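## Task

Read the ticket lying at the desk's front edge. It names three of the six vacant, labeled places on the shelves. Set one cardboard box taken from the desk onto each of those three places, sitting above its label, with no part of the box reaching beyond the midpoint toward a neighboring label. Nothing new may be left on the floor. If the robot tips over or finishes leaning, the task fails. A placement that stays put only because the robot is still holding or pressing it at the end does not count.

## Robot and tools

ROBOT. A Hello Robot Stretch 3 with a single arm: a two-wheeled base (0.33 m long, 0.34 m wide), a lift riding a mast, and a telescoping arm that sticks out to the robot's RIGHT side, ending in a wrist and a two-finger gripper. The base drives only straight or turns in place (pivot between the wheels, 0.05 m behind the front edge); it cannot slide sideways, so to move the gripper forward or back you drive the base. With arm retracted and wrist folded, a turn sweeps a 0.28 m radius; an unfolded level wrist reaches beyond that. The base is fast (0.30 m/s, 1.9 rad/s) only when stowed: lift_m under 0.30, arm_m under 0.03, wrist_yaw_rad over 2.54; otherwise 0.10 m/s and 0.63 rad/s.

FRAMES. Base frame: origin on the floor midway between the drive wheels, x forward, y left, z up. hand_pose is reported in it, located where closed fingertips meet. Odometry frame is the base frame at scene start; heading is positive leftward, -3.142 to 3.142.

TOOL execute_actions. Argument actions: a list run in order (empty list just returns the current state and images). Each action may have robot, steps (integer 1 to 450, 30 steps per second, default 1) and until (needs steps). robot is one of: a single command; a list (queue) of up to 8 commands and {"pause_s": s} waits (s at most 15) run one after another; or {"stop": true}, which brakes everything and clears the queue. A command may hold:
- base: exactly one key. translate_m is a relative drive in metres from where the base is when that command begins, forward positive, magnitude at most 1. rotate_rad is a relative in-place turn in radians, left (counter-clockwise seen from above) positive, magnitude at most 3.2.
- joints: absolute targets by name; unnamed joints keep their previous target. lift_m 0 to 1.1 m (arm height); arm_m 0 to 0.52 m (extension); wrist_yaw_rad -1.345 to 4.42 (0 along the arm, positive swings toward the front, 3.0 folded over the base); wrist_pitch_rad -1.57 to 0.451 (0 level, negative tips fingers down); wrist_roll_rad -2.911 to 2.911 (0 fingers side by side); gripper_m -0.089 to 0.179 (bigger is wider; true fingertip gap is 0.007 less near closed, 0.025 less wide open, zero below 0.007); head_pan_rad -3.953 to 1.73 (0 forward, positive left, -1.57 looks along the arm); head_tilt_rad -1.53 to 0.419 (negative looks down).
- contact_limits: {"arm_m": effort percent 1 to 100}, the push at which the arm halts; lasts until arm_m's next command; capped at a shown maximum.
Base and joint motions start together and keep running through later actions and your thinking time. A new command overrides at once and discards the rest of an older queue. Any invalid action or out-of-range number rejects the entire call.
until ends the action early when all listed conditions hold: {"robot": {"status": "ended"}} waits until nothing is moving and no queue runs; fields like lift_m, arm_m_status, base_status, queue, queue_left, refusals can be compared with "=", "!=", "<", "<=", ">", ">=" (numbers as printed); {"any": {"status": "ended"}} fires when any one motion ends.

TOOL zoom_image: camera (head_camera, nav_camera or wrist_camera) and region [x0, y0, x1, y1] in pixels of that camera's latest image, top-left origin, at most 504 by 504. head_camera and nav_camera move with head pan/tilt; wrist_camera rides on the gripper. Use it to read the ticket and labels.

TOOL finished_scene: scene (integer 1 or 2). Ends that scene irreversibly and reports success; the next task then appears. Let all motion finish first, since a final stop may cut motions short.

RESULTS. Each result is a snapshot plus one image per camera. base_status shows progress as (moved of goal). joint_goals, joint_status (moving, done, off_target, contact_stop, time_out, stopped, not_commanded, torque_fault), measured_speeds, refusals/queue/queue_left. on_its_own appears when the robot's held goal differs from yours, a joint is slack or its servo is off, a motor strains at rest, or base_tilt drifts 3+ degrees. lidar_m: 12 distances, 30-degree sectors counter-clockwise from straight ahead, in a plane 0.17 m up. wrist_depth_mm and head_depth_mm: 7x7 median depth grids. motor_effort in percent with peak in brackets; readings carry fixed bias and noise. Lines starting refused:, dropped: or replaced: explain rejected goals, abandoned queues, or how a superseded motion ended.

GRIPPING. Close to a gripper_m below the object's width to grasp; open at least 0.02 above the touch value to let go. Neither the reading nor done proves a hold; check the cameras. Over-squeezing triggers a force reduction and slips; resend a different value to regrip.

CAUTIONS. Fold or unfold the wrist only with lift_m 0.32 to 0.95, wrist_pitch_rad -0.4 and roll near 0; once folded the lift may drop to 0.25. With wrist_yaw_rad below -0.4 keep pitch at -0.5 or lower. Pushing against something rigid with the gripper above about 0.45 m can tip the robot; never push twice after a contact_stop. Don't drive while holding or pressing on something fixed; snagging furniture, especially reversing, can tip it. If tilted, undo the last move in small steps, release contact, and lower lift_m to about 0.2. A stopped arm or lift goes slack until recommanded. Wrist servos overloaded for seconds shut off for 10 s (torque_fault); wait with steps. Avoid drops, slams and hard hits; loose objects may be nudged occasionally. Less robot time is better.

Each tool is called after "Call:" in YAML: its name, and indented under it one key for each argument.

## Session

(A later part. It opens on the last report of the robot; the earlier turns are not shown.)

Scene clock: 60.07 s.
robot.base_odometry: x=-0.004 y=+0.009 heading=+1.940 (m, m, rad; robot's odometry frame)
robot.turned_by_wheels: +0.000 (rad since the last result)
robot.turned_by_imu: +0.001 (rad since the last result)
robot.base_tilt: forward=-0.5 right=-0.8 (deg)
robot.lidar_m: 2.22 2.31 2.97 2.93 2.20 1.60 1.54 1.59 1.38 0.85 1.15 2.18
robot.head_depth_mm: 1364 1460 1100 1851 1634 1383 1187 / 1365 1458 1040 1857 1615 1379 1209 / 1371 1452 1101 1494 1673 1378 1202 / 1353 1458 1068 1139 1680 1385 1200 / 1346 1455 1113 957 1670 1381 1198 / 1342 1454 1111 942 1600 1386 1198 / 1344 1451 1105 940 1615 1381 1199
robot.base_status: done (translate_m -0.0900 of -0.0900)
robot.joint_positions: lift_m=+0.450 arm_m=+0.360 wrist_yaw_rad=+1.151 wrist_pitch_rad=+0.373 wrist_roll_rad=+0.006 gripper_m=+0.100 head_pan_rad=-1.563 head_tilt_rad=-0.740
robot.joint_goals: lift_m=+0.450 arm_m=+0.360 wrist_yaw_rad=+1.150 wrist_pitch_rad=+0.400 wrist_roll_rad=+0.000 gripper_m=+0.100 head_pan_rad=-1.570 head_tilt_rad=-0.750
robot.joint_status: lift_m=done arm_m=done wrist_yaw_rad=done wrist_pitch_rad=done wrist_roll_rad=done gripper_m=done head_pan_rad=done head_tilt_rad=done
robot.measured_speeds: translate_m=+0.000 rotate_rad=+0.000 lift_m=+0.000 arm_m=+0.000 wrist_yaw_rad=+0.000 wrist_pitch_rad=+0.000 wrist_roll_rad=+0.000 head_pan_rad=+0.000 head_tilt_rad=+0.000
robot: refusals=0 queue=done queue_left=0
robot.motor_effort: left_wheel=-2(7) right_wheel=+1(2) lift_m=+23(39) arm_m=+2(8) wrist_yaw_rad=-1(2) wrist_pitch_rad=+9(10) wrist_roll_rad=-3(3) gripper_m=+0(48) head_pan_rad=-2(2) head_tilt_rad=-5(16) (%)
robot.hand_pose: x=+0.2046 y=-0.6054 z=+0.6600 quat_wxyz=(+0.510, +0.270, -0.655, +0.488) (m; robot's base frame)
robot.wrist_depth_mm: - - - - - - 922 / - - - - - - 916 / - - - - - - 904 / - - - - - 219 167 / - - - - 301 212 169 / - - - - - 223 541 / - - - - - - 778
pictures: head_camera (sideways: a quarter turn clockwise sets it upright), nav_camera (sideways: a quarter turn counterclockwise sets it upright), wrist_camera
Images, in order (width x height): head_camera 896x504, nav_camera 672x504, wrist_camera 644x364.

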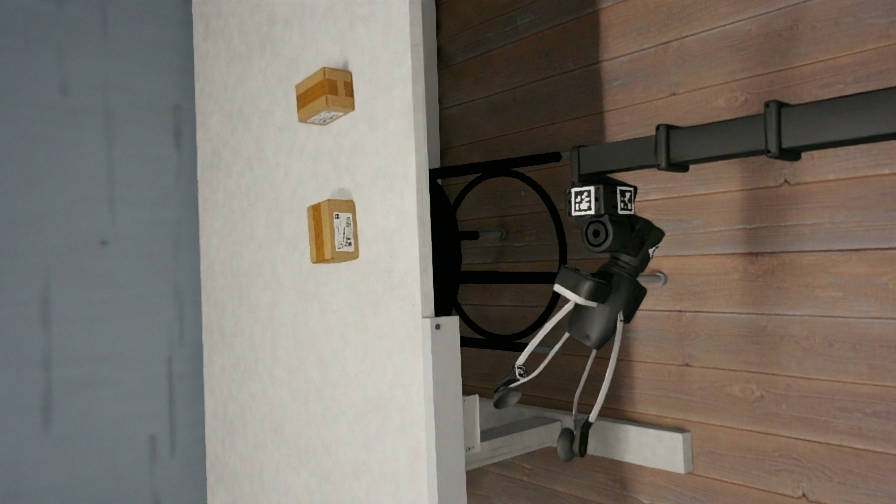

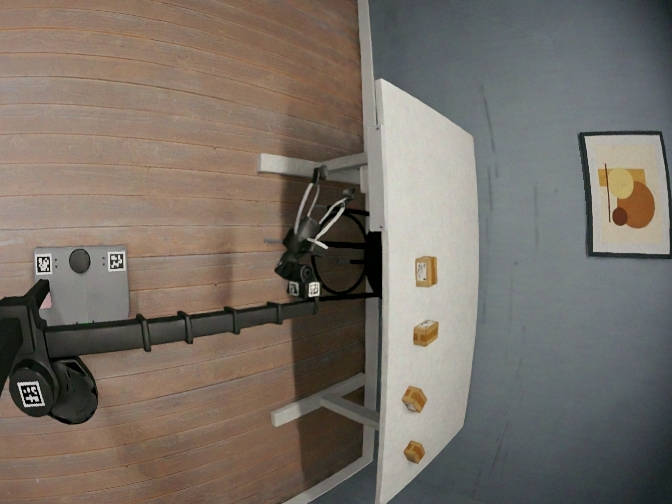

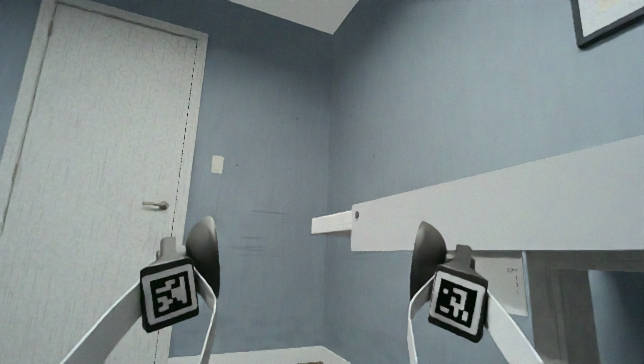

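Call:
execute_actions:
  actions:
    - {"robot":[{"joints":{"lift_m":0.43},"base":{"translate_m":-0.08}},{"joints":{"arm_m":0.45},"contact_limits":{"arm_m":25}}],"steps":450,"until":{"robot":{"status":"ended"}}}

Scene clock: 66.37 s.
robot.base_odometry: x=+0.025 y=-0.065 heading=+1.940 (m, m, rad; robot's odometry frame)
robot.turned_by_wheels: +0.000 (rad since the last result)
robot.turned_by_imu: +0.001 (rad since the last result)
robot.base_tilt: forward=-0.4 right=-0.9 (deg)
robot.lidar_m: 2.29 2.40 3.02 2.91 2.09 1.52 1.46 1.51 1.33 0.85 1.18 2.17
robot.head_depth_mm: 1377 1462 1102 1871 1623 1381 1200 / 1361 1453 1100 1842 1627 1366 1226 / 1362 1455 1061 1829 1595 1380 1198 / 1350 1448 1110 1186 1548 1381 1206 / 1353 1469 1112 1142 1550 1381 1195 / 1338 1459 1109 961 1595 1385 1203 / 1342 1464 1122 937 1579 1380 1204
robot.base_status: done (translate_m -0.0800 of -0.0800)
robot.joint_positions: lift_m=+0.430 arm_m=+0.450 wrist_yaw_rad=+1.151 wrist_pitch_rad=+0.374 wrist_roll_rad=+0.006 gripper_m=+0.100 head_pan_rad=-1.563 head_tilt_rad=-0.740
robot.joint_goals: lift_m=+0.430 arm_m=+0.450 wrist_yaw_rad=+1.150 wrist_pitch_rad=+0.400 wrist_roll_rad=+0.000 gripper_m=+0.100 head_pan_rad=-1.570 head_tilt_rad=-0.750
robot.joint_status: lift_m=done arm_m=done wrist_yaw_rad=done wrist_pitch_rad=done wrist_roll_rad=done gripper_m=done head_pan_rad=done head_tilt_rad=done
robot.measured_speeds: translate_m=+0.000 rotate_rad=+0.000 lift_m=+0.000 arm_m=+0.000 wrist_yaw_rad=+0.000 wrist_pitch_rad=+0.000 wrist_roll_rad=+0.000 head_pan_rad=+0.000 head_tilt_rad=+0.000
robot: refusals=0 queue=done queue_left=0
robot.motor_effort: left_wheel=-3(5) right_wheel=+1(2) lift_m=+23(23) arm_m=+2(8) wrist_yaw_rad=-1(2) wrist_pitch_rad=+9(9) wrist_roll_rad=-2(2) gripper_m=-1(0) head_pan_rad=-2(3) head_tilt_rad=-4(5) (%)
robot.contact_limits: arm_m 25 (drawing in: default 22, maximum 36; extending or still: default 29, maximum 48)
robot.hand_pose: x=+0.2045 y=-0.6955 z=+0.6402 quat_wxyz=(+0.510, +0.269, -0.656, +0.487) (m; robot's base frame)
robot.wrist_depth_mm: - - - - - - 119 / - - - - - 147 111 / - - - - 162 151 137 / - - - 253 166 229 221 / - - - 314 563 467 375 / - - - - - 918 789 / - - - - - 881 772
pictures: head_camera (sideways: a quarter turn clockwise sets it upright), nav_camera (sideways: a quarter turn counterclockwise sets it upright), wrist_camera
Images, in order (width x height): head_camera 896x504, nav_camera 672x504, wrist_camera 644x364.

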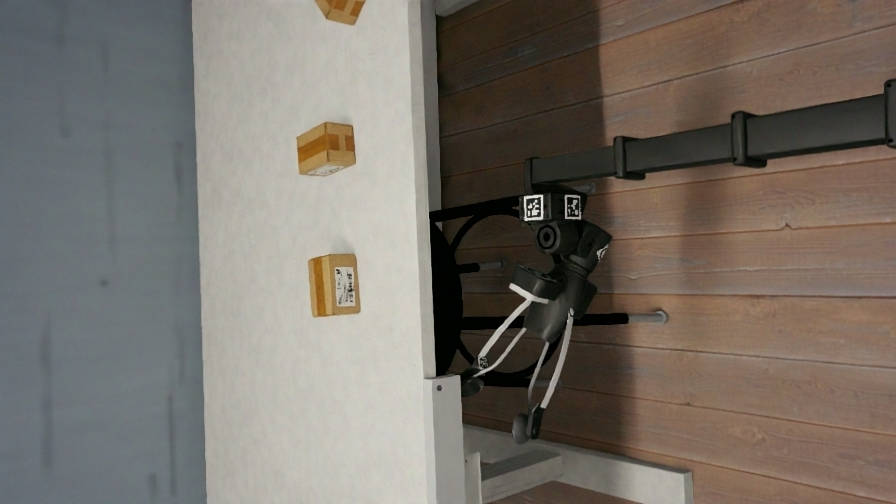

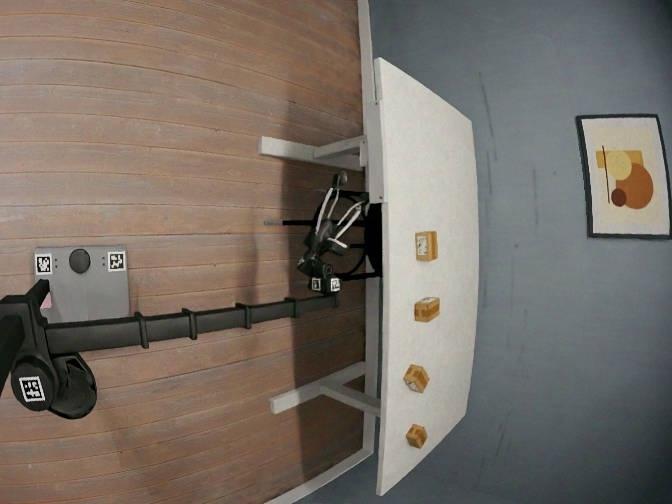

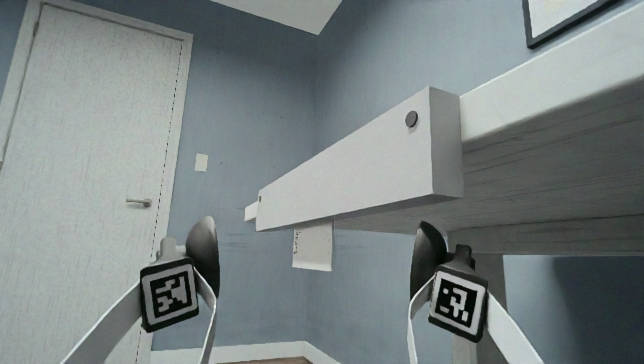

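Call:
execute_actions:
  actions:
    - {"robot":[{"joints":{"arm_m":0.475},"contact_limits":{"arm_m":25}},{"base":{"translate_m":0.09}}],"steps":450,"until":{"robot":{"status":"ended"}}}

Scene clock: 72.30 s.
robot.base_odometry: x=-0.007 y=+0.019 heading=+1.940 (m, m, rad; robot's odometry frame)
robot.turned_by_wheels: +0.000 (rad since the last result)
robot.turned_by_imu: +0.002 (rad since the last result)
robot.base_tilt: forward=-0.6 right=-0.8 (deg)
robot.lidar_m: 2.21 2.31 2.96 2.93 2.21 1.61 1.55 1.60 1.38 0.85 1.15 2.18
robot.head_depth_mm: 1369 1453 1096 1867 1625 1371 1197 / 1372 1469 1040 1858 1620 1400 1222 / 1365 1446 1107 1332 1564 1379 1195 / 1363 1444 1077 1139 1552 1376 1202 / 1354 1454 1110 961 1582 1387 1200 / 1341 1468 1107 942 1591 1379 1196 / 1344 1442 1113 948 1587 1388 1211
robot.base_status: done (translate_m +0.0900 of +0.0900)
robot.joint_positions: lift_m=+0.430 arm_m=+0.475 wrist_yaw_rad=+1.151 wrist_pitch_rad=+0.374 wrist_roll_rad=+0.006 gripper_m=+0.100 head_pan_rad=-1.563 head_tilt_rad=-0.740
robot.joint_goals: lift_m=+0.430 arm_m=+0.475 wrist_yaw_rad=+1.150 wrist_pitch_rad=+0.400 wrist_roll_rad=+0.000 gripper_m=+0.100 head_pan_rad=-1.570 head_tilt_rad=-0.750
robot.joint_status: lift_m=done arm_m=done wrist_yaw_rad=done wrist_pitch_rad=done wrist_roll_rad=done gripper_m=done head_pan_rad=done head_tilt_rad=done
robot.measured_speeds: translate_m=+0.000 rotate_rad=+0.000 lift_m=+0.000 arm_m=+0.000 wrist_yaw_rad=+0.000 wrist_pitch_rad=+0.000 wrist_roll_rad=+0.000 head_pan_rad=+0.000 head_tilt_rad=+0.000
robot: refusals=0 queue=done queue_left=0
robot.motor_effort: left_wheel=-3(3) right_wheel=+1(4) lift_m=+23(23) arm_m=+2(0) wrist_yaw_rad=+0(0) wrist_pitch_rad=+9(9) wrist_roll_rad=-3(3) gripper_m=-1(1) head_pan_rad=-2(3) head_tilt_rad=-5(5) (%)
robot.contact_limits: arm_m 25 (drawing in: default 22, maximum 36; extending or still: default 29, maximum 48)
robot.hand_pose: x=+0.2045 y=-0.7205 z=+0.6402 quat_wxyz=(+0.510, +0.269, -0.656, +0.487) (m; robot's base frame)
robot.wrist_depth_mm: - - - - - 90 69 / - - - - 123 88 68 / - - - 195 119 87 73 / - - - 186 131 229 221 / - - - 198 - 449 355 / - - - - - 473 768 / - - - - - 465 750
pictures: head_camera (sideways: a quarter turn clockwise sets it upright), nav_camera (sideways: a quarter turn counterclockwise sets it upright), wrist_camera
Images, in order (width x height): head_camera 896x504, nav_camera 672x504, wrist_camera 644x364.

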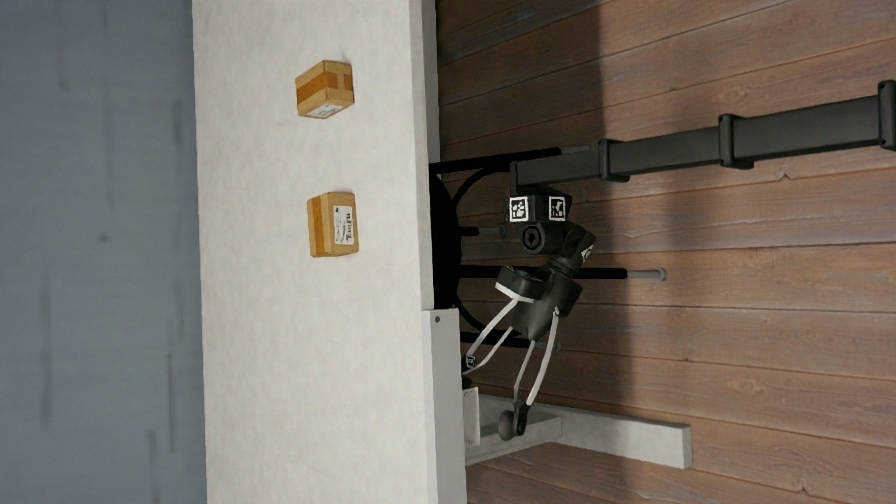

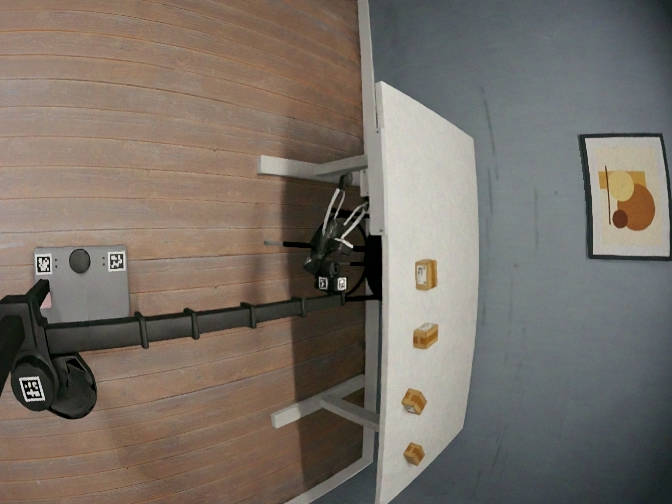

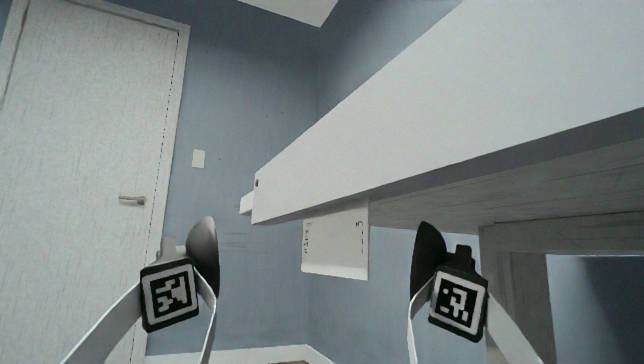

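Call:
execute_actions:
  actions:
    - {"robot":[{"joints":{"arm_m":0.49},"contact_limits":{"arm_m":25}},{"joints":{"gripper_m":0.03}}],"steps":450,"until":{"robot":{"status":"ended"}}}

Scene clock: 77.73 s.
robot.base_odometry: x=-0.007 y=+0.019 heading=+1.940 (m, m, rad; robot's odometry frame)
robot.turned_by_wheels: +0.000 (rad since the last result)
robot.turned_by_imu: +0.001 (rad since the last result)
robot.base_tilt: forward=-0.5 right=-0.7 (deg)
robot.lidar_m: 2.21 2.30 2.96 2.94 2.22 1.61 1.55 1.61 1.38 0.85 1.15 2.18
robot.head_depth_mm: 1368 1458 1103 1854 1613 1371 1191 / 1359 1457 1046 1889 1624 1402 1221 / 1359 1459 1108 1282 1538 1371 1196 / 1356 1447 1066 1140 1540 1377 1196 / 1350 1457 1106 961 1590 1377 1193 / 1346 1459 1108 939 1576 1386 1197 / 1335 1447 1120 959 1594 1384 1213
robot.base_status: done (translate_m +0.0900 of +0.0900)
robot.joint_positions: lift_m=+0.430 arm_m=+0.490 wrist_yaw_rad=+1.151 wrist_pitch_rad=+0.374 wrist_roll_rad=+0.006 gripper_m=+0.030 head_pan_rad=-1.563 head_tilt_rad=-0.740
robot.joint_goals: lift_m=+0.430 arm_m=+0.490 wrist_yaw_rad=+1.150 wrist_pitch_rad=+0.400 wrist_roll_rad=+0.000 gripper_m=+0.030 head_pan_rad=-1.570 head_tilt_rad=-0.750
robot.joint_status: lift_m=done arm_m=done wrist_yaw_rad=done wrist_pitch_rad=done wrist_roll_rad=done gripper_m=done head_pan_rad=done head_tilt_rad=done
robot.measured_speeds: translate_m=+0.000 rotate_rad=+0.000 lift_m=+0.000 arm_m=+0.000 wrist_yaw_rad=+0.000 wrist_pitch_rad=+0.000 wrist_roll_rad=+0.000 head_pan_rad=+0.000 head_tilt_rad=+0.000
robot: refusals=0 queue=done queue_left=0
robot.motor_effort: left_wheel=-3(3) right_wheel=+1(1) lift_m=+23(23) arm_m=+3(2) wrist_yaw_rad=+0(1) wrist_pitch_rad=+9(9) wrist_roll_rad=-2(3) gripper_m=+0(79) head_pan_rad=-3(2) head_tilt_rad=-5(5) (%)
robot.contact_limits: arm_m 25 (drawing in: default 22, maximum 36; extending or still: default 29, maximum 48)
robot.hand_pose: x=+0.2045 y=-0.7355 z=+0.6402 quat_wxyz=(+0.510, +0.269, -0.656, +0.487) (m; robot's base frame)
robot.wrist_depth_mm: - - - - 102 72 56 / - - - - 99 70 57 / - - - 156 96 76 136 / - - - 161 236 230 221 / - - - 178 - 428 347 / - - - - - 472 749 / - - - - - 460 751
pictures: head_camera (sideways: a quarter turn clockwise sets it upright), nav_camera (sideways: a quarter turn counterclockwise sets it upright), wrist_camera
Images, in order (width x height): head_camera 896x504, nav_camera 672x504, wrist_camera 644x364.

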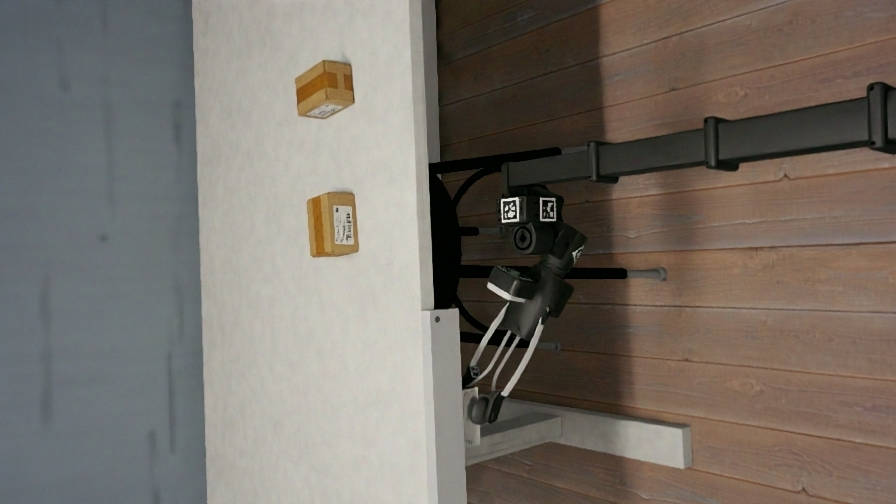

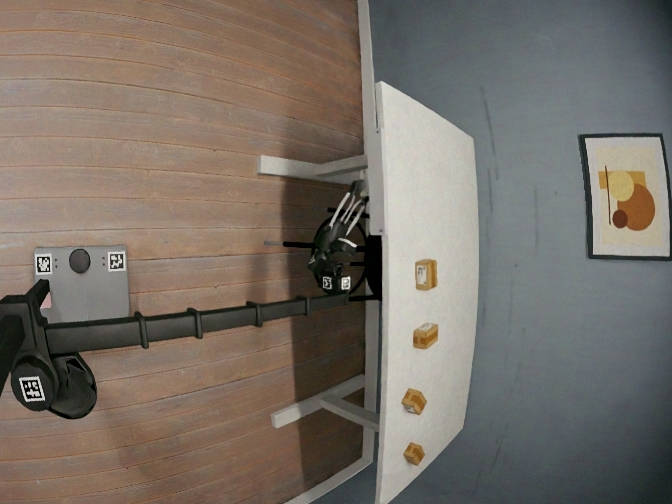

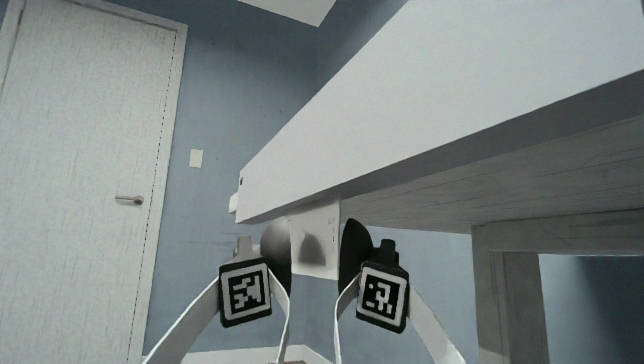

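Call:
execute_actions:
  actions:
    - {"robot":[{"base":{"translate_m":0.035},"joints":{"arm_m":0.50}},{"joints":{"gripper_m":-0.02}}],"steps":450,"until":{"robot":{"status":"ended"}}}
    - {"robot":{"joints":{"lift_m":0.39}},"steps":200,"until":{"robot":{"status":"ended"}}}

Scene clock: 82.17 s.
robot.base_odometry: x=-0.020 y=+0.051 heading=+1.941 (m, m, rad; robot's odometry frame)
robot.turned_by_wheels: +0.001 (rad since the last result)
robot.turned_by_imu: +0.002 (rad since the last result)
robot.base_tilt: forward=-0.4 right=-0.8 (deg)
robot.lidar_m: 2.17 2.27 2.94 2.93 2.27 1.65 1.58 1.63 1.41 0.84 1.14 2.18
robot.head_depth_mm: 1375 1460 1056 1864 1630 1379 1190 / 1366 1465 1071 1881 1586 1395 1225 / 1351 1455 1065 1179 1569 1385 1194 / 1343 1446 1101 1141 1550 1385 1198 / 1360 1452 1107 957 1583 1386 1198 / 1344 1464 1113 941 1590 1381 1196 / 1342 1461 1112 961 1637 1379 1193
robot.base_status: done (translate_m +0.0350 of +0.0350)
robot.joint_positions: lift_m=+0.408 arm_m=+0.500 wrist_yaw_rad=+1.163 wrist_pitch_rad=+0.439 wrist_roll_rad=+0.006 gripper_m=-0.019 head_pan_rad=-1.563 head_tilt_rad=-0.741
robot.joint_goals: lift_m=+0.408 arm_m=+0.500 wrist_yaw_rad=+1.150 wrist_pitch_rad=+0.400 wrist_roll_rad=+0.000 gripper_m=-0.020 head_pan_rad=-1.570 head_tilt_rad=-0.750
robot.joint_status: lift_m=contact_stop arm_m=done wrist_yaw_rad=done wrist_pitch_rad=done wrist_roll_rad=done gripper_m=done head_pan_rad=done head_tilt_rad=done
robot.measured_speeds: translate_m=+0.000 rotate_rad=-0.006 lift_m=-0.005 arm_m=+0.000 wrist_yaw_rad=+0.000 wrist_pitch_rad=+0.048 wrist_roll_rad=+0.000 head_pan_rad=+0.000 head_tilt_rad=+0.000
robot: refusals=0 queue=dropped queue_left=0
robot.on_its_own: lift_m is slack since a contact_stop, until your next command for it (your +0.390 is given up)
robot.motor_effort: left_wheel=+9(10) right_wheel=-15(21) lift_m=+37(36) arm_m=+1(5) wrist_yaw_rad=-8(14) wrist_pitch_rad=-15(18) wrist_roll_rad=-3(3) gripper_m=-15(91) head_pan_rad=-2(3) head_tilt_rad=-5(5) (%)
robot.hand_pose: x=+0.2010 y=-0.7409 z=+0.6334 quat_wxyz=(+0.491, +0.252, -0.662, +0.507) (m; robot's base frame)
robot.wrist_depth_mm: - - - - 93 65 60 / - - - 155 89 75 117 / - - - 145 104 157 154 / - - - 153 241 234 226 / - - - 138 481 393 328 / - - - - - 443 704 / - - - - - 436 693
pictures: head_camera (sideways: a quarter turn clockwise sets it upright), nav_camera (sideways: a quarter turn counterclockwise sets it upright), wrist_camera
Images, in order (width x height): head_camera 896x504, nav_camera 672x504, wrist_camera 644x364.

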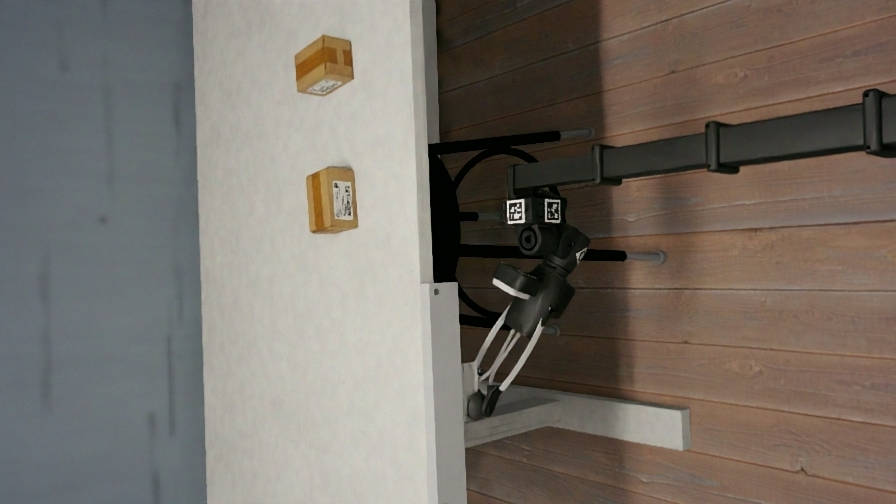

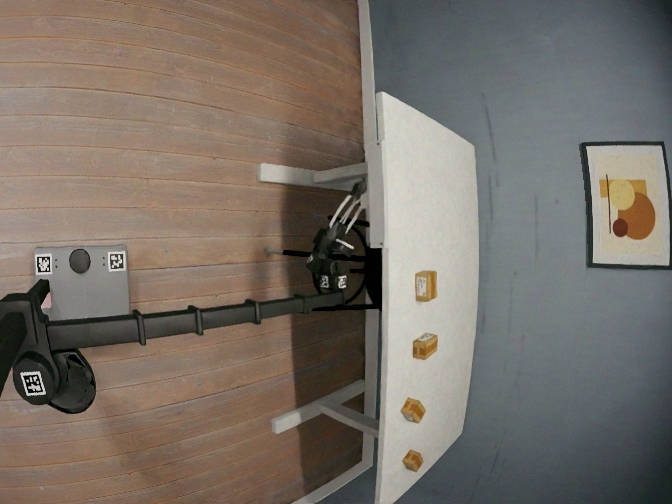

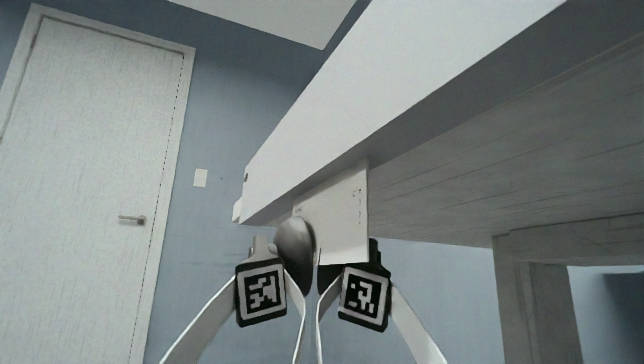

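Call:
execute_actions:
  actions:
    - {"robot":[{"joints":{"lift_m":0.425}},{"base":{"translate_m":-0.03}}],"steps":450,"until":{"robot":{"status":"ended"}}}

Call:
zoom_image:
  camera: "wrist_camera"
  region: [220,120,460,300]

Scene clock: 88.50 s.
robot.base_odometry: x=-0.009 y=+0.023 heading=+1.941 (m, m, rad; robot's odometry frame)
robot.turned_by_wheels: +0.001 (rad since the last result)
robot.turned_by_imu: +0.002 (rad since the last result)
robot.base_tilt: forward=-0.3 right=-0.8 (deg)
robot.lidar_m: 2.20 2.30 2.96 2.94 2.22 1.62 1.55 1.61 1.38 0.84 1.15 2.18
robot.head_depth_mm: 1365 1474 1099 1850 1615 1377 1192 / 1369 1465 1049 1873 1613 1400 1219 / 1354 1439 1107 1192 1554 1380 1198 / 1359 1445 1064 1138 1545 1373 1194 / 1345 1463 1104 957 1593 1373 1203 / 1346 1462 1110 941 1588 1382 1200 / 1343 1454 1109 956 1600 1380 1205
robot.base_status: done (translate_m -0.0299 of -0.0300)
robot.joint_positions: lift_m=+0.425 arm_m=+0.500 wrist_yaw_rad=+1.166 wrist_pitch_rad=+0.357 wrist_roll_rad=+0.006 gripper_m=-0.019 head_pan_rad=-1.563 head_tilt_rad=-0.741
robot.joint_goals: lift_m=+0.425 arm_m=+0.500 wrist_yaw_rad=+1.150 wrist_pitch_rad=+0.400 wrist_roll_rad=+0.000 gripper_m=-0.020 head_pan_rad=-1.570 head_tilt_rad=-0.750
robot.joint_status: lift_m=done arm_m=done wrist_yaw_rad=done wrist_pitch_rad=done wrist_roll_rad=done gripper_m=done head_pan_rad=done head_tilt_rad=done
robot.measured_speeds: translate_m=+0.000 rotate_rad=+0.000 lift_m=+0.000 arm_m=+0.000 wrist_yaw_rad=+0.000 wrist_pitch_rad=+0.000 wrist_roll_rad=+0.000 head_pan_rad=+0.000 head_tilt_rad=+0.000
robot: refusals=0 queue=done queue_left=0
robot.on_its_own: right_wheel is at rest, and its effort (-28) is outside its rest range (-18 to +18)
robot.motor_effort: left_wheel=+16(20) right_wheel=-28(38) lift_m=+38(42) arm_m=+0(1) wrist_yaw_rad=-11(15) wrist_pitch_rad=+15(15) wrist_roll_rad=-2(2) gripper_m=-15(16) head_pan_rad=-1(1) head_tilt_rad=-4(5) (%)
robot.hand_pose: x=+0.2071 y=-0.7427 z=+0.6304 quat_wxyz=(+0.510, +0.280, -0.651, +0.487) (m; robot's base frame)
robot.wrist_depth_mm: - - - - 87 61 52 / - - - 145 85 69 115 / - - - 137 100 166 162 / - - - 167 291 278 268 / - - - 157 - 461 356 / - - - - - 456 748 / - - - - - 440 725
pictures: head_camera (sideways: a quarter turn clockwise sets it upright), nav_camera (sideways: a quarter turn counterclockwise sets it upright), wrist_camera
Images, in order (width x height): head_camera 896x504, nav_camera 672x504, wrist_camera 644x364.

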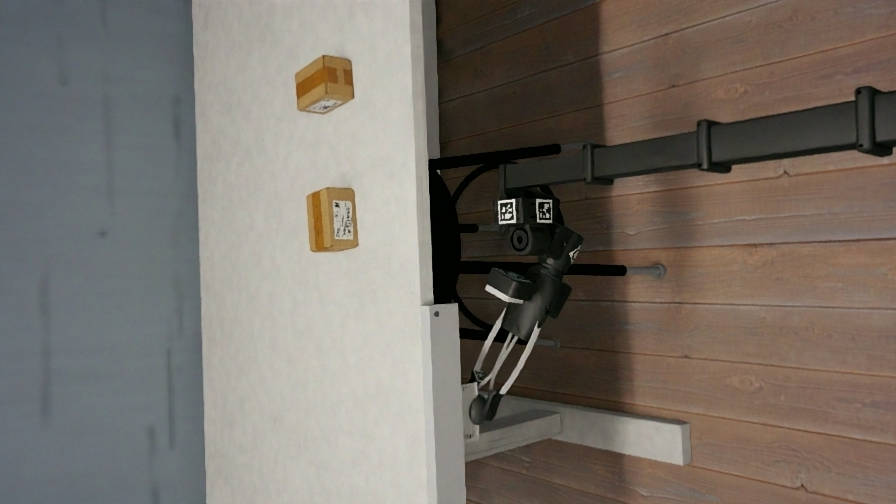

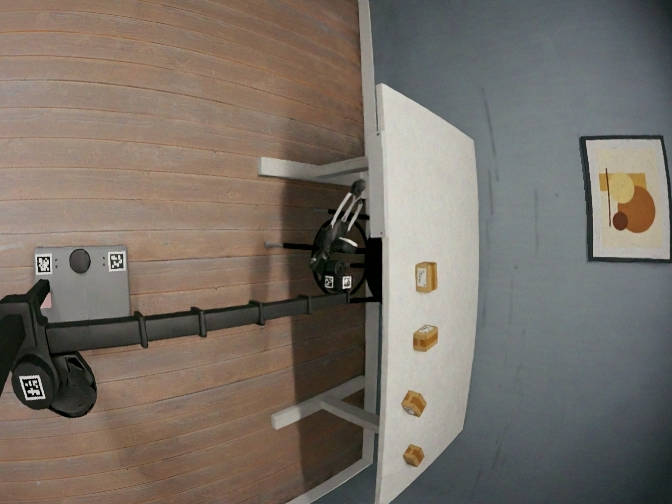

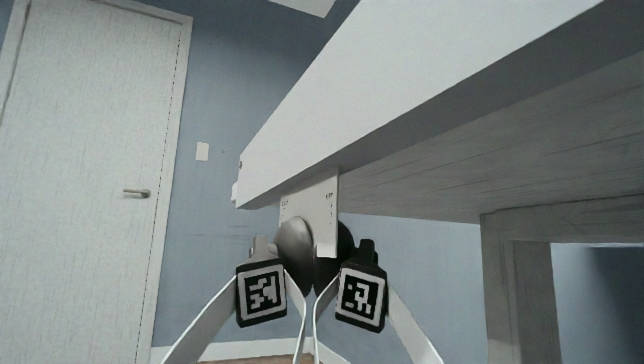

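Region (220, 120, 460, 300) of wrist_camera's 644x364 image, scaled by 2.100; it fills the top 378 rows of this view, and the rest is white.

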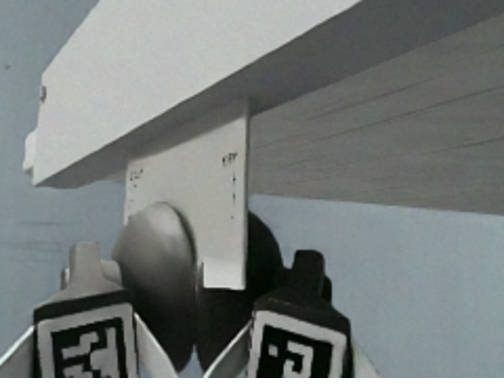

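Call:
execute_actions:
  actions:
    - {"robot":[{"joints":{"gripper_m":0.04}},{"base":{"translate_m":0.04},"joints":{"arm_m":0.485,"lift_m":0.425}}],"steps":450,"until":{"robot":{"status":"ended"}}}

Call:
zoom_image:
  camera: "head_camera"
  region: [400,250,640,480]

Scene clock: 93.40 s.
robot.base_odometry: x=-0.023 y=+0.061 heading=+1.940 (m, m, rad; robot's odometry frame)
robot.turned_by_wheels: -0.001 (rad since the last result)
robot.turned_by_imu: -0.001 (rad since the last result)
robot.base_tilt: forward=-0.3 right=-0.8 (deg)
robot.lidar_m: 2.16 2.26 2.93 2.94 2.28 1.66 1.59 1.65 1.04 0.84 1.13 2.18
robot.head_depth_mm: 1368 1470 1045 1856 1612 1382 1189 / 1356 1444 1106 1875 1614 1395 1221 / 1354 1462 1020 1164 1593 1375 1197 / 1353 1453 1105 1054 1557 1382 1201 / 1349 1458 1106 956 1590 1385 1196 / 1350 1453 1108 931 1584 1388 1197 / 1339 1448 1110 960 1615 1387 1200
robot.base_status: done (translate_m +0.0400 of +0.0400)
robot.joint_positions: lift_m=+0.425 arm_m=+0.485 wrist_yaw_rad=+1.152 wrist_pitch_rad=+0.373 wrist_roll_rad=+0.006 gripper_m=+0.040 head_pan_rad=-1.563 head_tilt_rad=-0.741
robot.joint_goals: lift_m=+0.425 arm_m=+0.485 wrist_yaw_rad=+1.150 wrist_pitch_rad=+0.400 wrist_roll_rad=+0.000 gripper_m=+0.040 head_pan_rad=-1.570 head_tilt_rad=-0.750
robot.joint_status: lift_m=done arm_m=done wrist_yaw_rad=done wrist_pitch_rad=done wrist_roll_rad=done gripper_m=done head_pan_rad=done head_tilt_rad=done
robot.measured_speeds: translate_m=+0.000 rotate_rad=+0.000 lift_m=+0.000 arm_m=+0.000 wrist_yaw_rad=+0.000 wrist_pitch_rad=+0.000 wrist_roll_rad=+0.000 head_pan_rad=+0.000 head_tilt_rad=+0.000
robot: refusals=0 queue=done queue_left=0
robot.motor_effort: left_wheel=-3(16) right_wheel=+1(28) lift_m=+38(38) arm_m=-3(2) wrist_yaw_rad=-2(11) wrist_pitch_rad=+9(15) wrist_roll_rad=-2(3) gripper_m=+0(79) head_pan_rad=-2(3) head_tilt_rad=-4(5) (%)
robot.hand_pose: x=+0.2046 y=-0.7309 z=+0.6344 quat_wxyz=(+0.510, +0.270, -0.655, +0.488) (m; robot's base frame)
robot.wrist_depth_mm: - - - - 107 76 59 / - - - - 104 74 63 / - - - 165 107 89 152 / - - - 164 131 255 245 / - - - 171 129 445 350 / - - - - - 456 718 / - - - - - 940 686
pictures: head_camera (sideways: a quarter turn clockwise sets it upright), nav_camera (sideways: a quarter turn counterclockwise sets it upright), wrist_camera
Images, in order (width x height): head_camera 896x504, nav_camera 672x504, wrist_camera 644x364.

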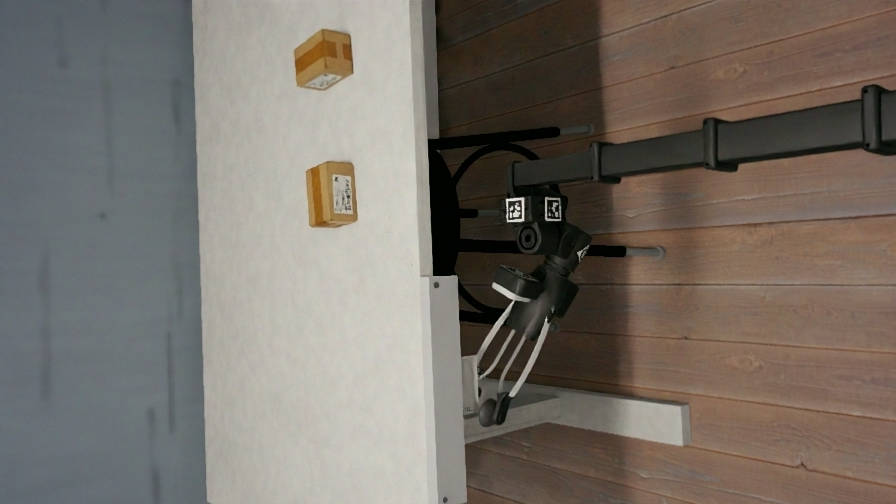

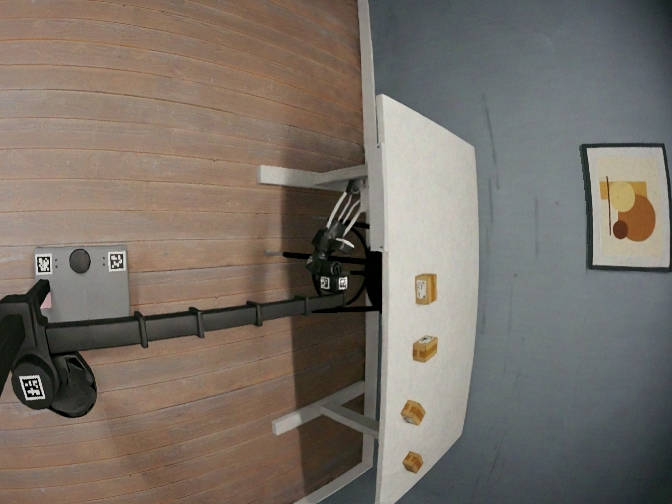

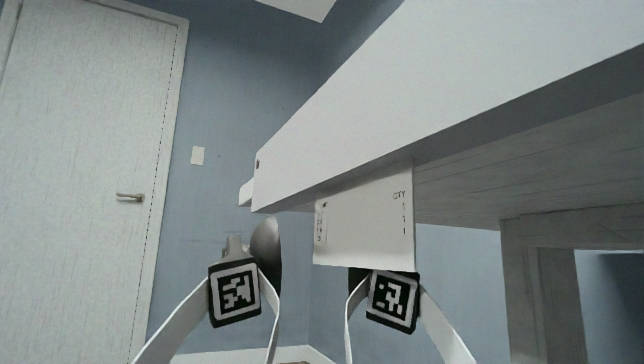

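Region (400, 250, 640, 480) of head_camera's 896x504 image, scaled by 2.100, with more detail than that image has; it fills the top 483 rows of this view, and the rest is white.

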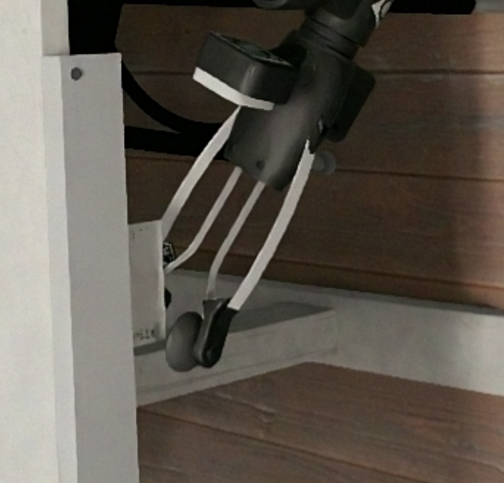

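Call:
execute_actions:
  actions:
    - {"robot":[{"joints":{"gripper_m":0.1,"arm_m":0.475}},{"base":{"translate_m":-0.13}},{"joints":{"arm_m":0.2}},{"joints":{"wrist_yaw_rad":0,"wrist_pitch_rad":0.1,"lift_m":0.5,"gripper_m":0.17},"base":{"translate_m":0.27}},{"joints":{"arm_m":0.26}}],"steps":450,"until":{"robot":{"status":"ended"}}}

Call:
zoom_image:
  camera: "wrist_camera"
  region: [200,150,450,300]

Scene clock: 107.20 s.
robot.base_odometry: x=-0.074 y=+0.191 heading=+1.940 (m, m, rad; robot's odometry frame)
robot.turned_by_wheels: +0.000 (rad since the last result)
robot.turned_by_imu: +0.005 (rad since the last result)
robot.base_tilt: forward=-0.2 right=-0.8 (deg)
robot.lidar_m: 2.03 2.12 2.86 2.95 2.48 1.80 1.73 1.80 1.08 0.86 1.60 2.09
robot.head_depth_mm: 1363 1469 1097 1803 1596 1369 1206 / 1369 1455 1022 1175 1581 1402 - / 1356 1447 1104 957 1630 1294 1200 / 1349 1459 1103 951 1627 1354 1195 / 1352 1458 1104 951 1573 1390 1208 / 1339 1470 1107 957 1638 1377 1201 / 1349 1499 1158 1815 1637 1385 1203
robot.base_status: done (translate_m +0.2700 of +0.2700)
robot.joint_positions: lift_m=+0.500 arm_m=+0.260 wrist_yaw_rad=+0.001 wrist_pitch_rad=+0.084 wrist_roll_rad=+0.006 gripper_m=+0.170 head_pan_rad=-1.563 head_tilt_rad=-0.741
robot.joint_goals: lift_m=+0.500 arm_m=+0.260 wrist_yaw_rad=+0.000 wrist_pitch_rad=+0.100 wrist_roll_rad=+0.000 gripper_m=+0.170 head_pan_rad=-1.570 head_tilt_rad=-0.750
robot.joint_status: lift_m=done arm_m=done wrist_yaw_rad=done wrist_pitch_rad=done wrist_roll_rad=done gripper_m=done head_pan_rad=done head_tilt_rad=done
robot.measured_speeds: translate_m=+0.000 rotate_rad=+0.000 lift_m=+0.000 arm_m=+0.000 wrist_yaw_rad=+0.000 wrist_pitch_rad=+0.000 wrist_roll_rad=+0.000 head_pan_rad=+0.000 head_tilt_rad=+0.000
robot: refusals=0 queue=done queue_left=0
robot.motor_effort: left_wheel=-3(6) right_wheel=+1(5) lift_m=+40(43) arm_m=+2(5) wrist_yaw_rad=-2(2) wrist_pitch_rad=+5(10) wrist_roll_rad=-3(2) gripper_m=+0(86) head_pan_rad=-2(2) head_tilt_rad=-5(5) (%)
robot.hand_pose: x=-0.0211 y=-0.6620 z=+0.6358 quat_wxyz=(+0.705, -0.029, -0.708, +0.030) (m; robot's base frame)
robot.wrist_depth_mm: - - - - - - - / - - - - - - - / 223 224 223 224 225 243 245 / - - 235 226 227 566 571 / - - 599 - 595 - - / - - - - 426 422 - / - - - - - - -
pictures: head_camera (sideways: a quarter turn clockwise sets it upright), nav_camera (sideways: a quarter turn counterclockwise sets it upright), wrist_camera
Images, in order (width x height): head_camera 896x504, nav_camera 672x504, wrist_camera 644x364.

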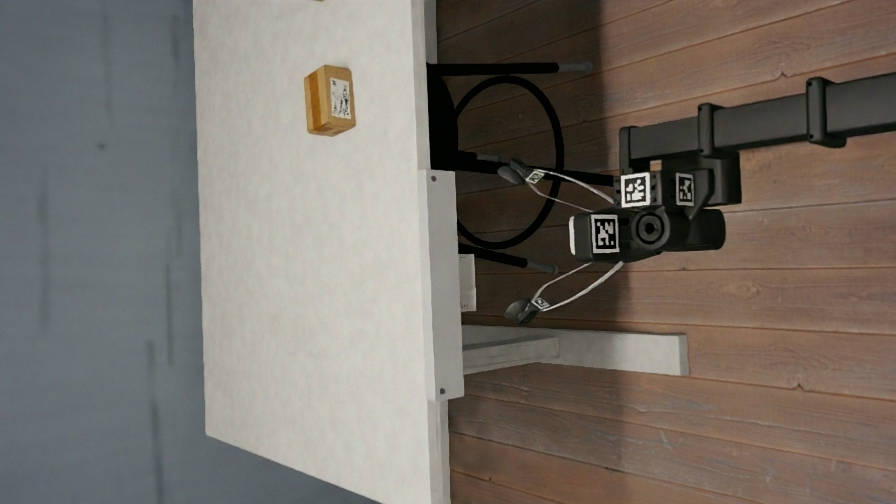

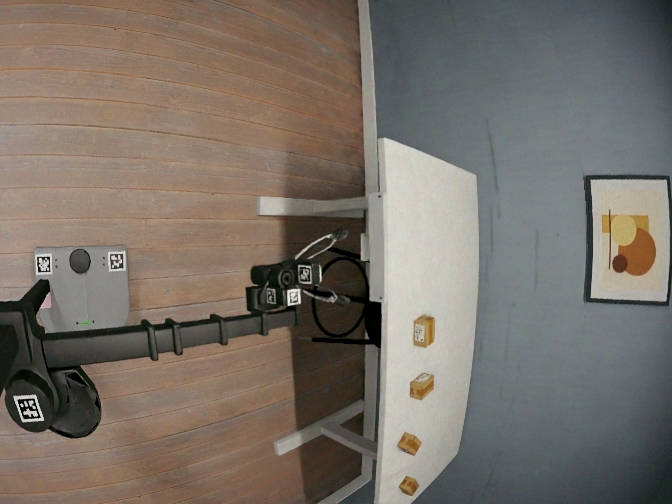

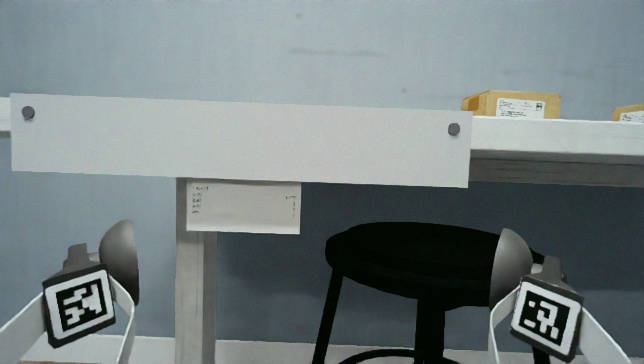

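Region (200, 150, 450, 300) of wrist_camera's 644x364 image, scaled by 2.016; it fills the top 302 rows of this view, and the rest is white.

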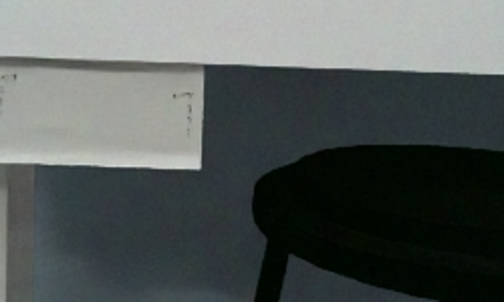

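Call:
execute_actions:
  actions:
    - {"robot":[{"joints":{"lift_m":0.475},"base":{"translate_m":0.05}},{"joints":{"arm_m":0.36},"contact_limits":{"arm_m":20}}],"steps":450,"until":{"robot":{"status":"ended"}}}

Call:
zoom_image:
  camera: "wrist_camera"
  region: [160,80,480,300]

Scene clock: 114.17 s.
robot.base_odometry: x=-0.092 y=+0.238 heading=+1.940 (m, m, rad; robot's odometry frame)
robot.turned_by_wheels: +0.000 (rad since the last result)
robot.turned_by_imu: +0.002 (rad since the last result)
robot.base_tilt: forward=-0.3 right=-0.7 (deg)
robot.lidar_m: 1.97 2.06 2.81 2.95 2.55 1.85 1.78 1.84 1.54 0.87 1.61 2.04
robot.head_depth_mm: 1361 1461 1061 1803 1609 1373 1197 / 1361 1447 1094 1156 1589 1377 1222 / 1356 1454 1103 956 1710 1357 1192 / 1352 1448 1104 954 1625 1386 1203 / 1354 1460 1098 959 1579 1377 1206 / 1342 1470 1107 1820 1611 1388 1206 / 1328 1511 1667 1884 1652 1387 1208
robot.base_status: done (translate_m +0.0500 of +0.0500)
robot.joint_positions: lift_m=+0.475 arm_m=+0.360 wrist_yaw_rad=+0.001 wrist_pitch_rad=+0.083 wrist_roll_rad=+0.006 gripper_m=+0.170 head_pan_rad=-1.563 head_tilt_rad=-0.741
robot.joint_goals: lift_m=+0.475 arm_m=+0.360 wrist_yaw_rad=+0.000 wrist_pitch_rad=+0.100 wrist_roll_rad=+0.000 gripper_m=+0.170 head_pan_rad=-1.570 head_tilt_rad=-0.750
robot.joint_status: lift_m=done arm_m=done wrist_yaw_rad=done wrist_pitch_rad=done wrist_roll_rad=done gripper_m=done head_pan_rad=done head_tilt_rad=done
robot.measured_speeds: translate_m=+0.000 rotate_rad=+0.000 lift_m=+0.000 arm_m=+0.000 wrist_yaw_rad=+0.000 wrist_pitch_rad=+0.000 wrist_roll_rad=+0.000 head_pan_rad=+0.000 head_tilt_rad=+0.000
robot: refusals=0 queue=done queue_left=0
robot.motor_effort: left_wheel=-3(5) right_wheel=+1(4) lift_m=+22(39) arm_m=+2(3) wrist_yaw_rad=-1(1) wrist_pitch_rad=+5(6) wrist_roll_rad=-2(2) gripper_m=+0(1) head_pan_rad=-3(3) head_tilt_rad=-5(5) (%)
robot.contact_limits: arm_m 20 (drawing in: default 22, maximum 36; extending or still: default 29, maximum 48)
robot.hand_pose: x=-0.0211 y=-0.7620 z=+0.6114 quat_wxyz=(+0.705, -0.029, -0.708, +0.030) (m; robot's base frame)
robot.wrist_depth_mm: 120 120 120 120 121 121 121 / 121 121 122 122 122 122 122 / 955 139 123 123 124 124 124 / 966 971 134 133 460 961 951 / 979 966 496 974 430 516 947 / 989 - 998 999 383 332 319 / 979 993 974 983 974 972 292
pictures: head_camera (sideways: a quarter turn clockwise sets it upright), nav_camera (sideways: a quarter turn counterclockwise sets it upright), wrist_camera
Images, in order (width x height): head_camera 896x504, nav_camera 672x504, wrist_camera 644x364.

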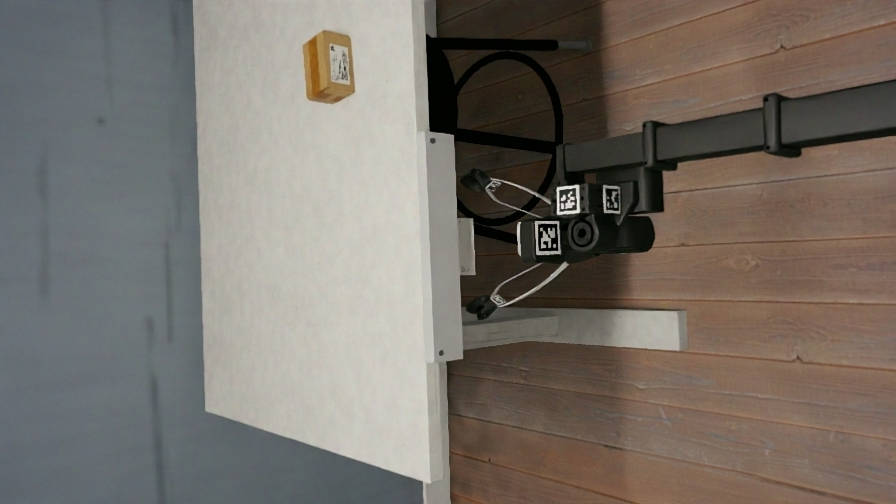

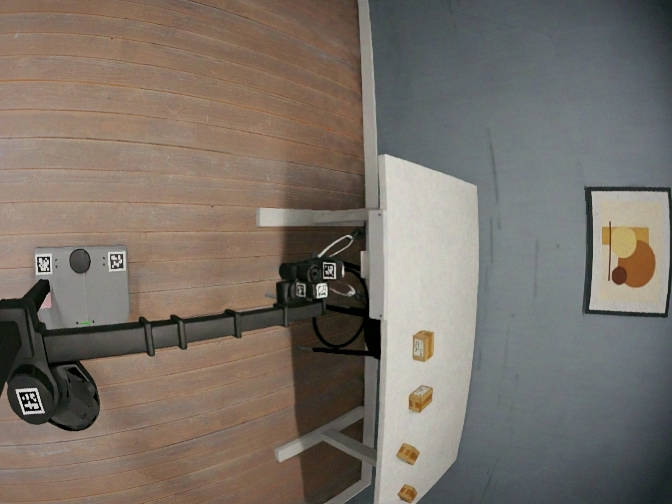

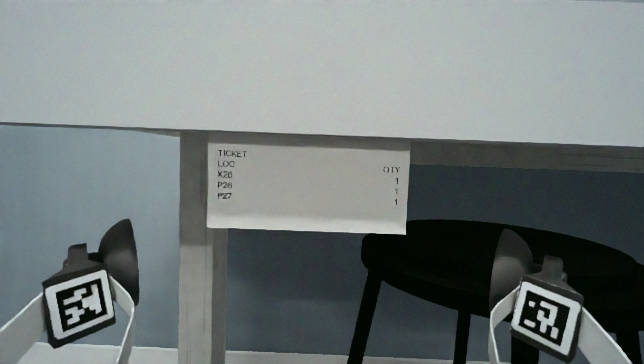

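Region (160, 80, 480, 300) of wrist_camera's 644x364 image, scaled by 1.575; it fills the top 346 rows of this view, and the rest is white.

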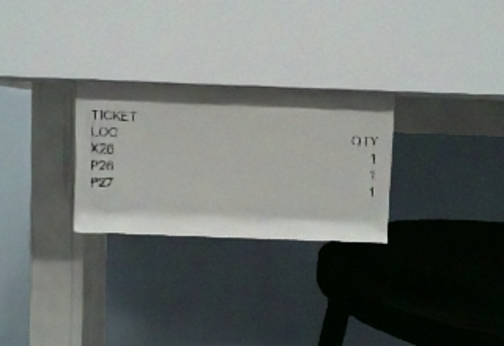

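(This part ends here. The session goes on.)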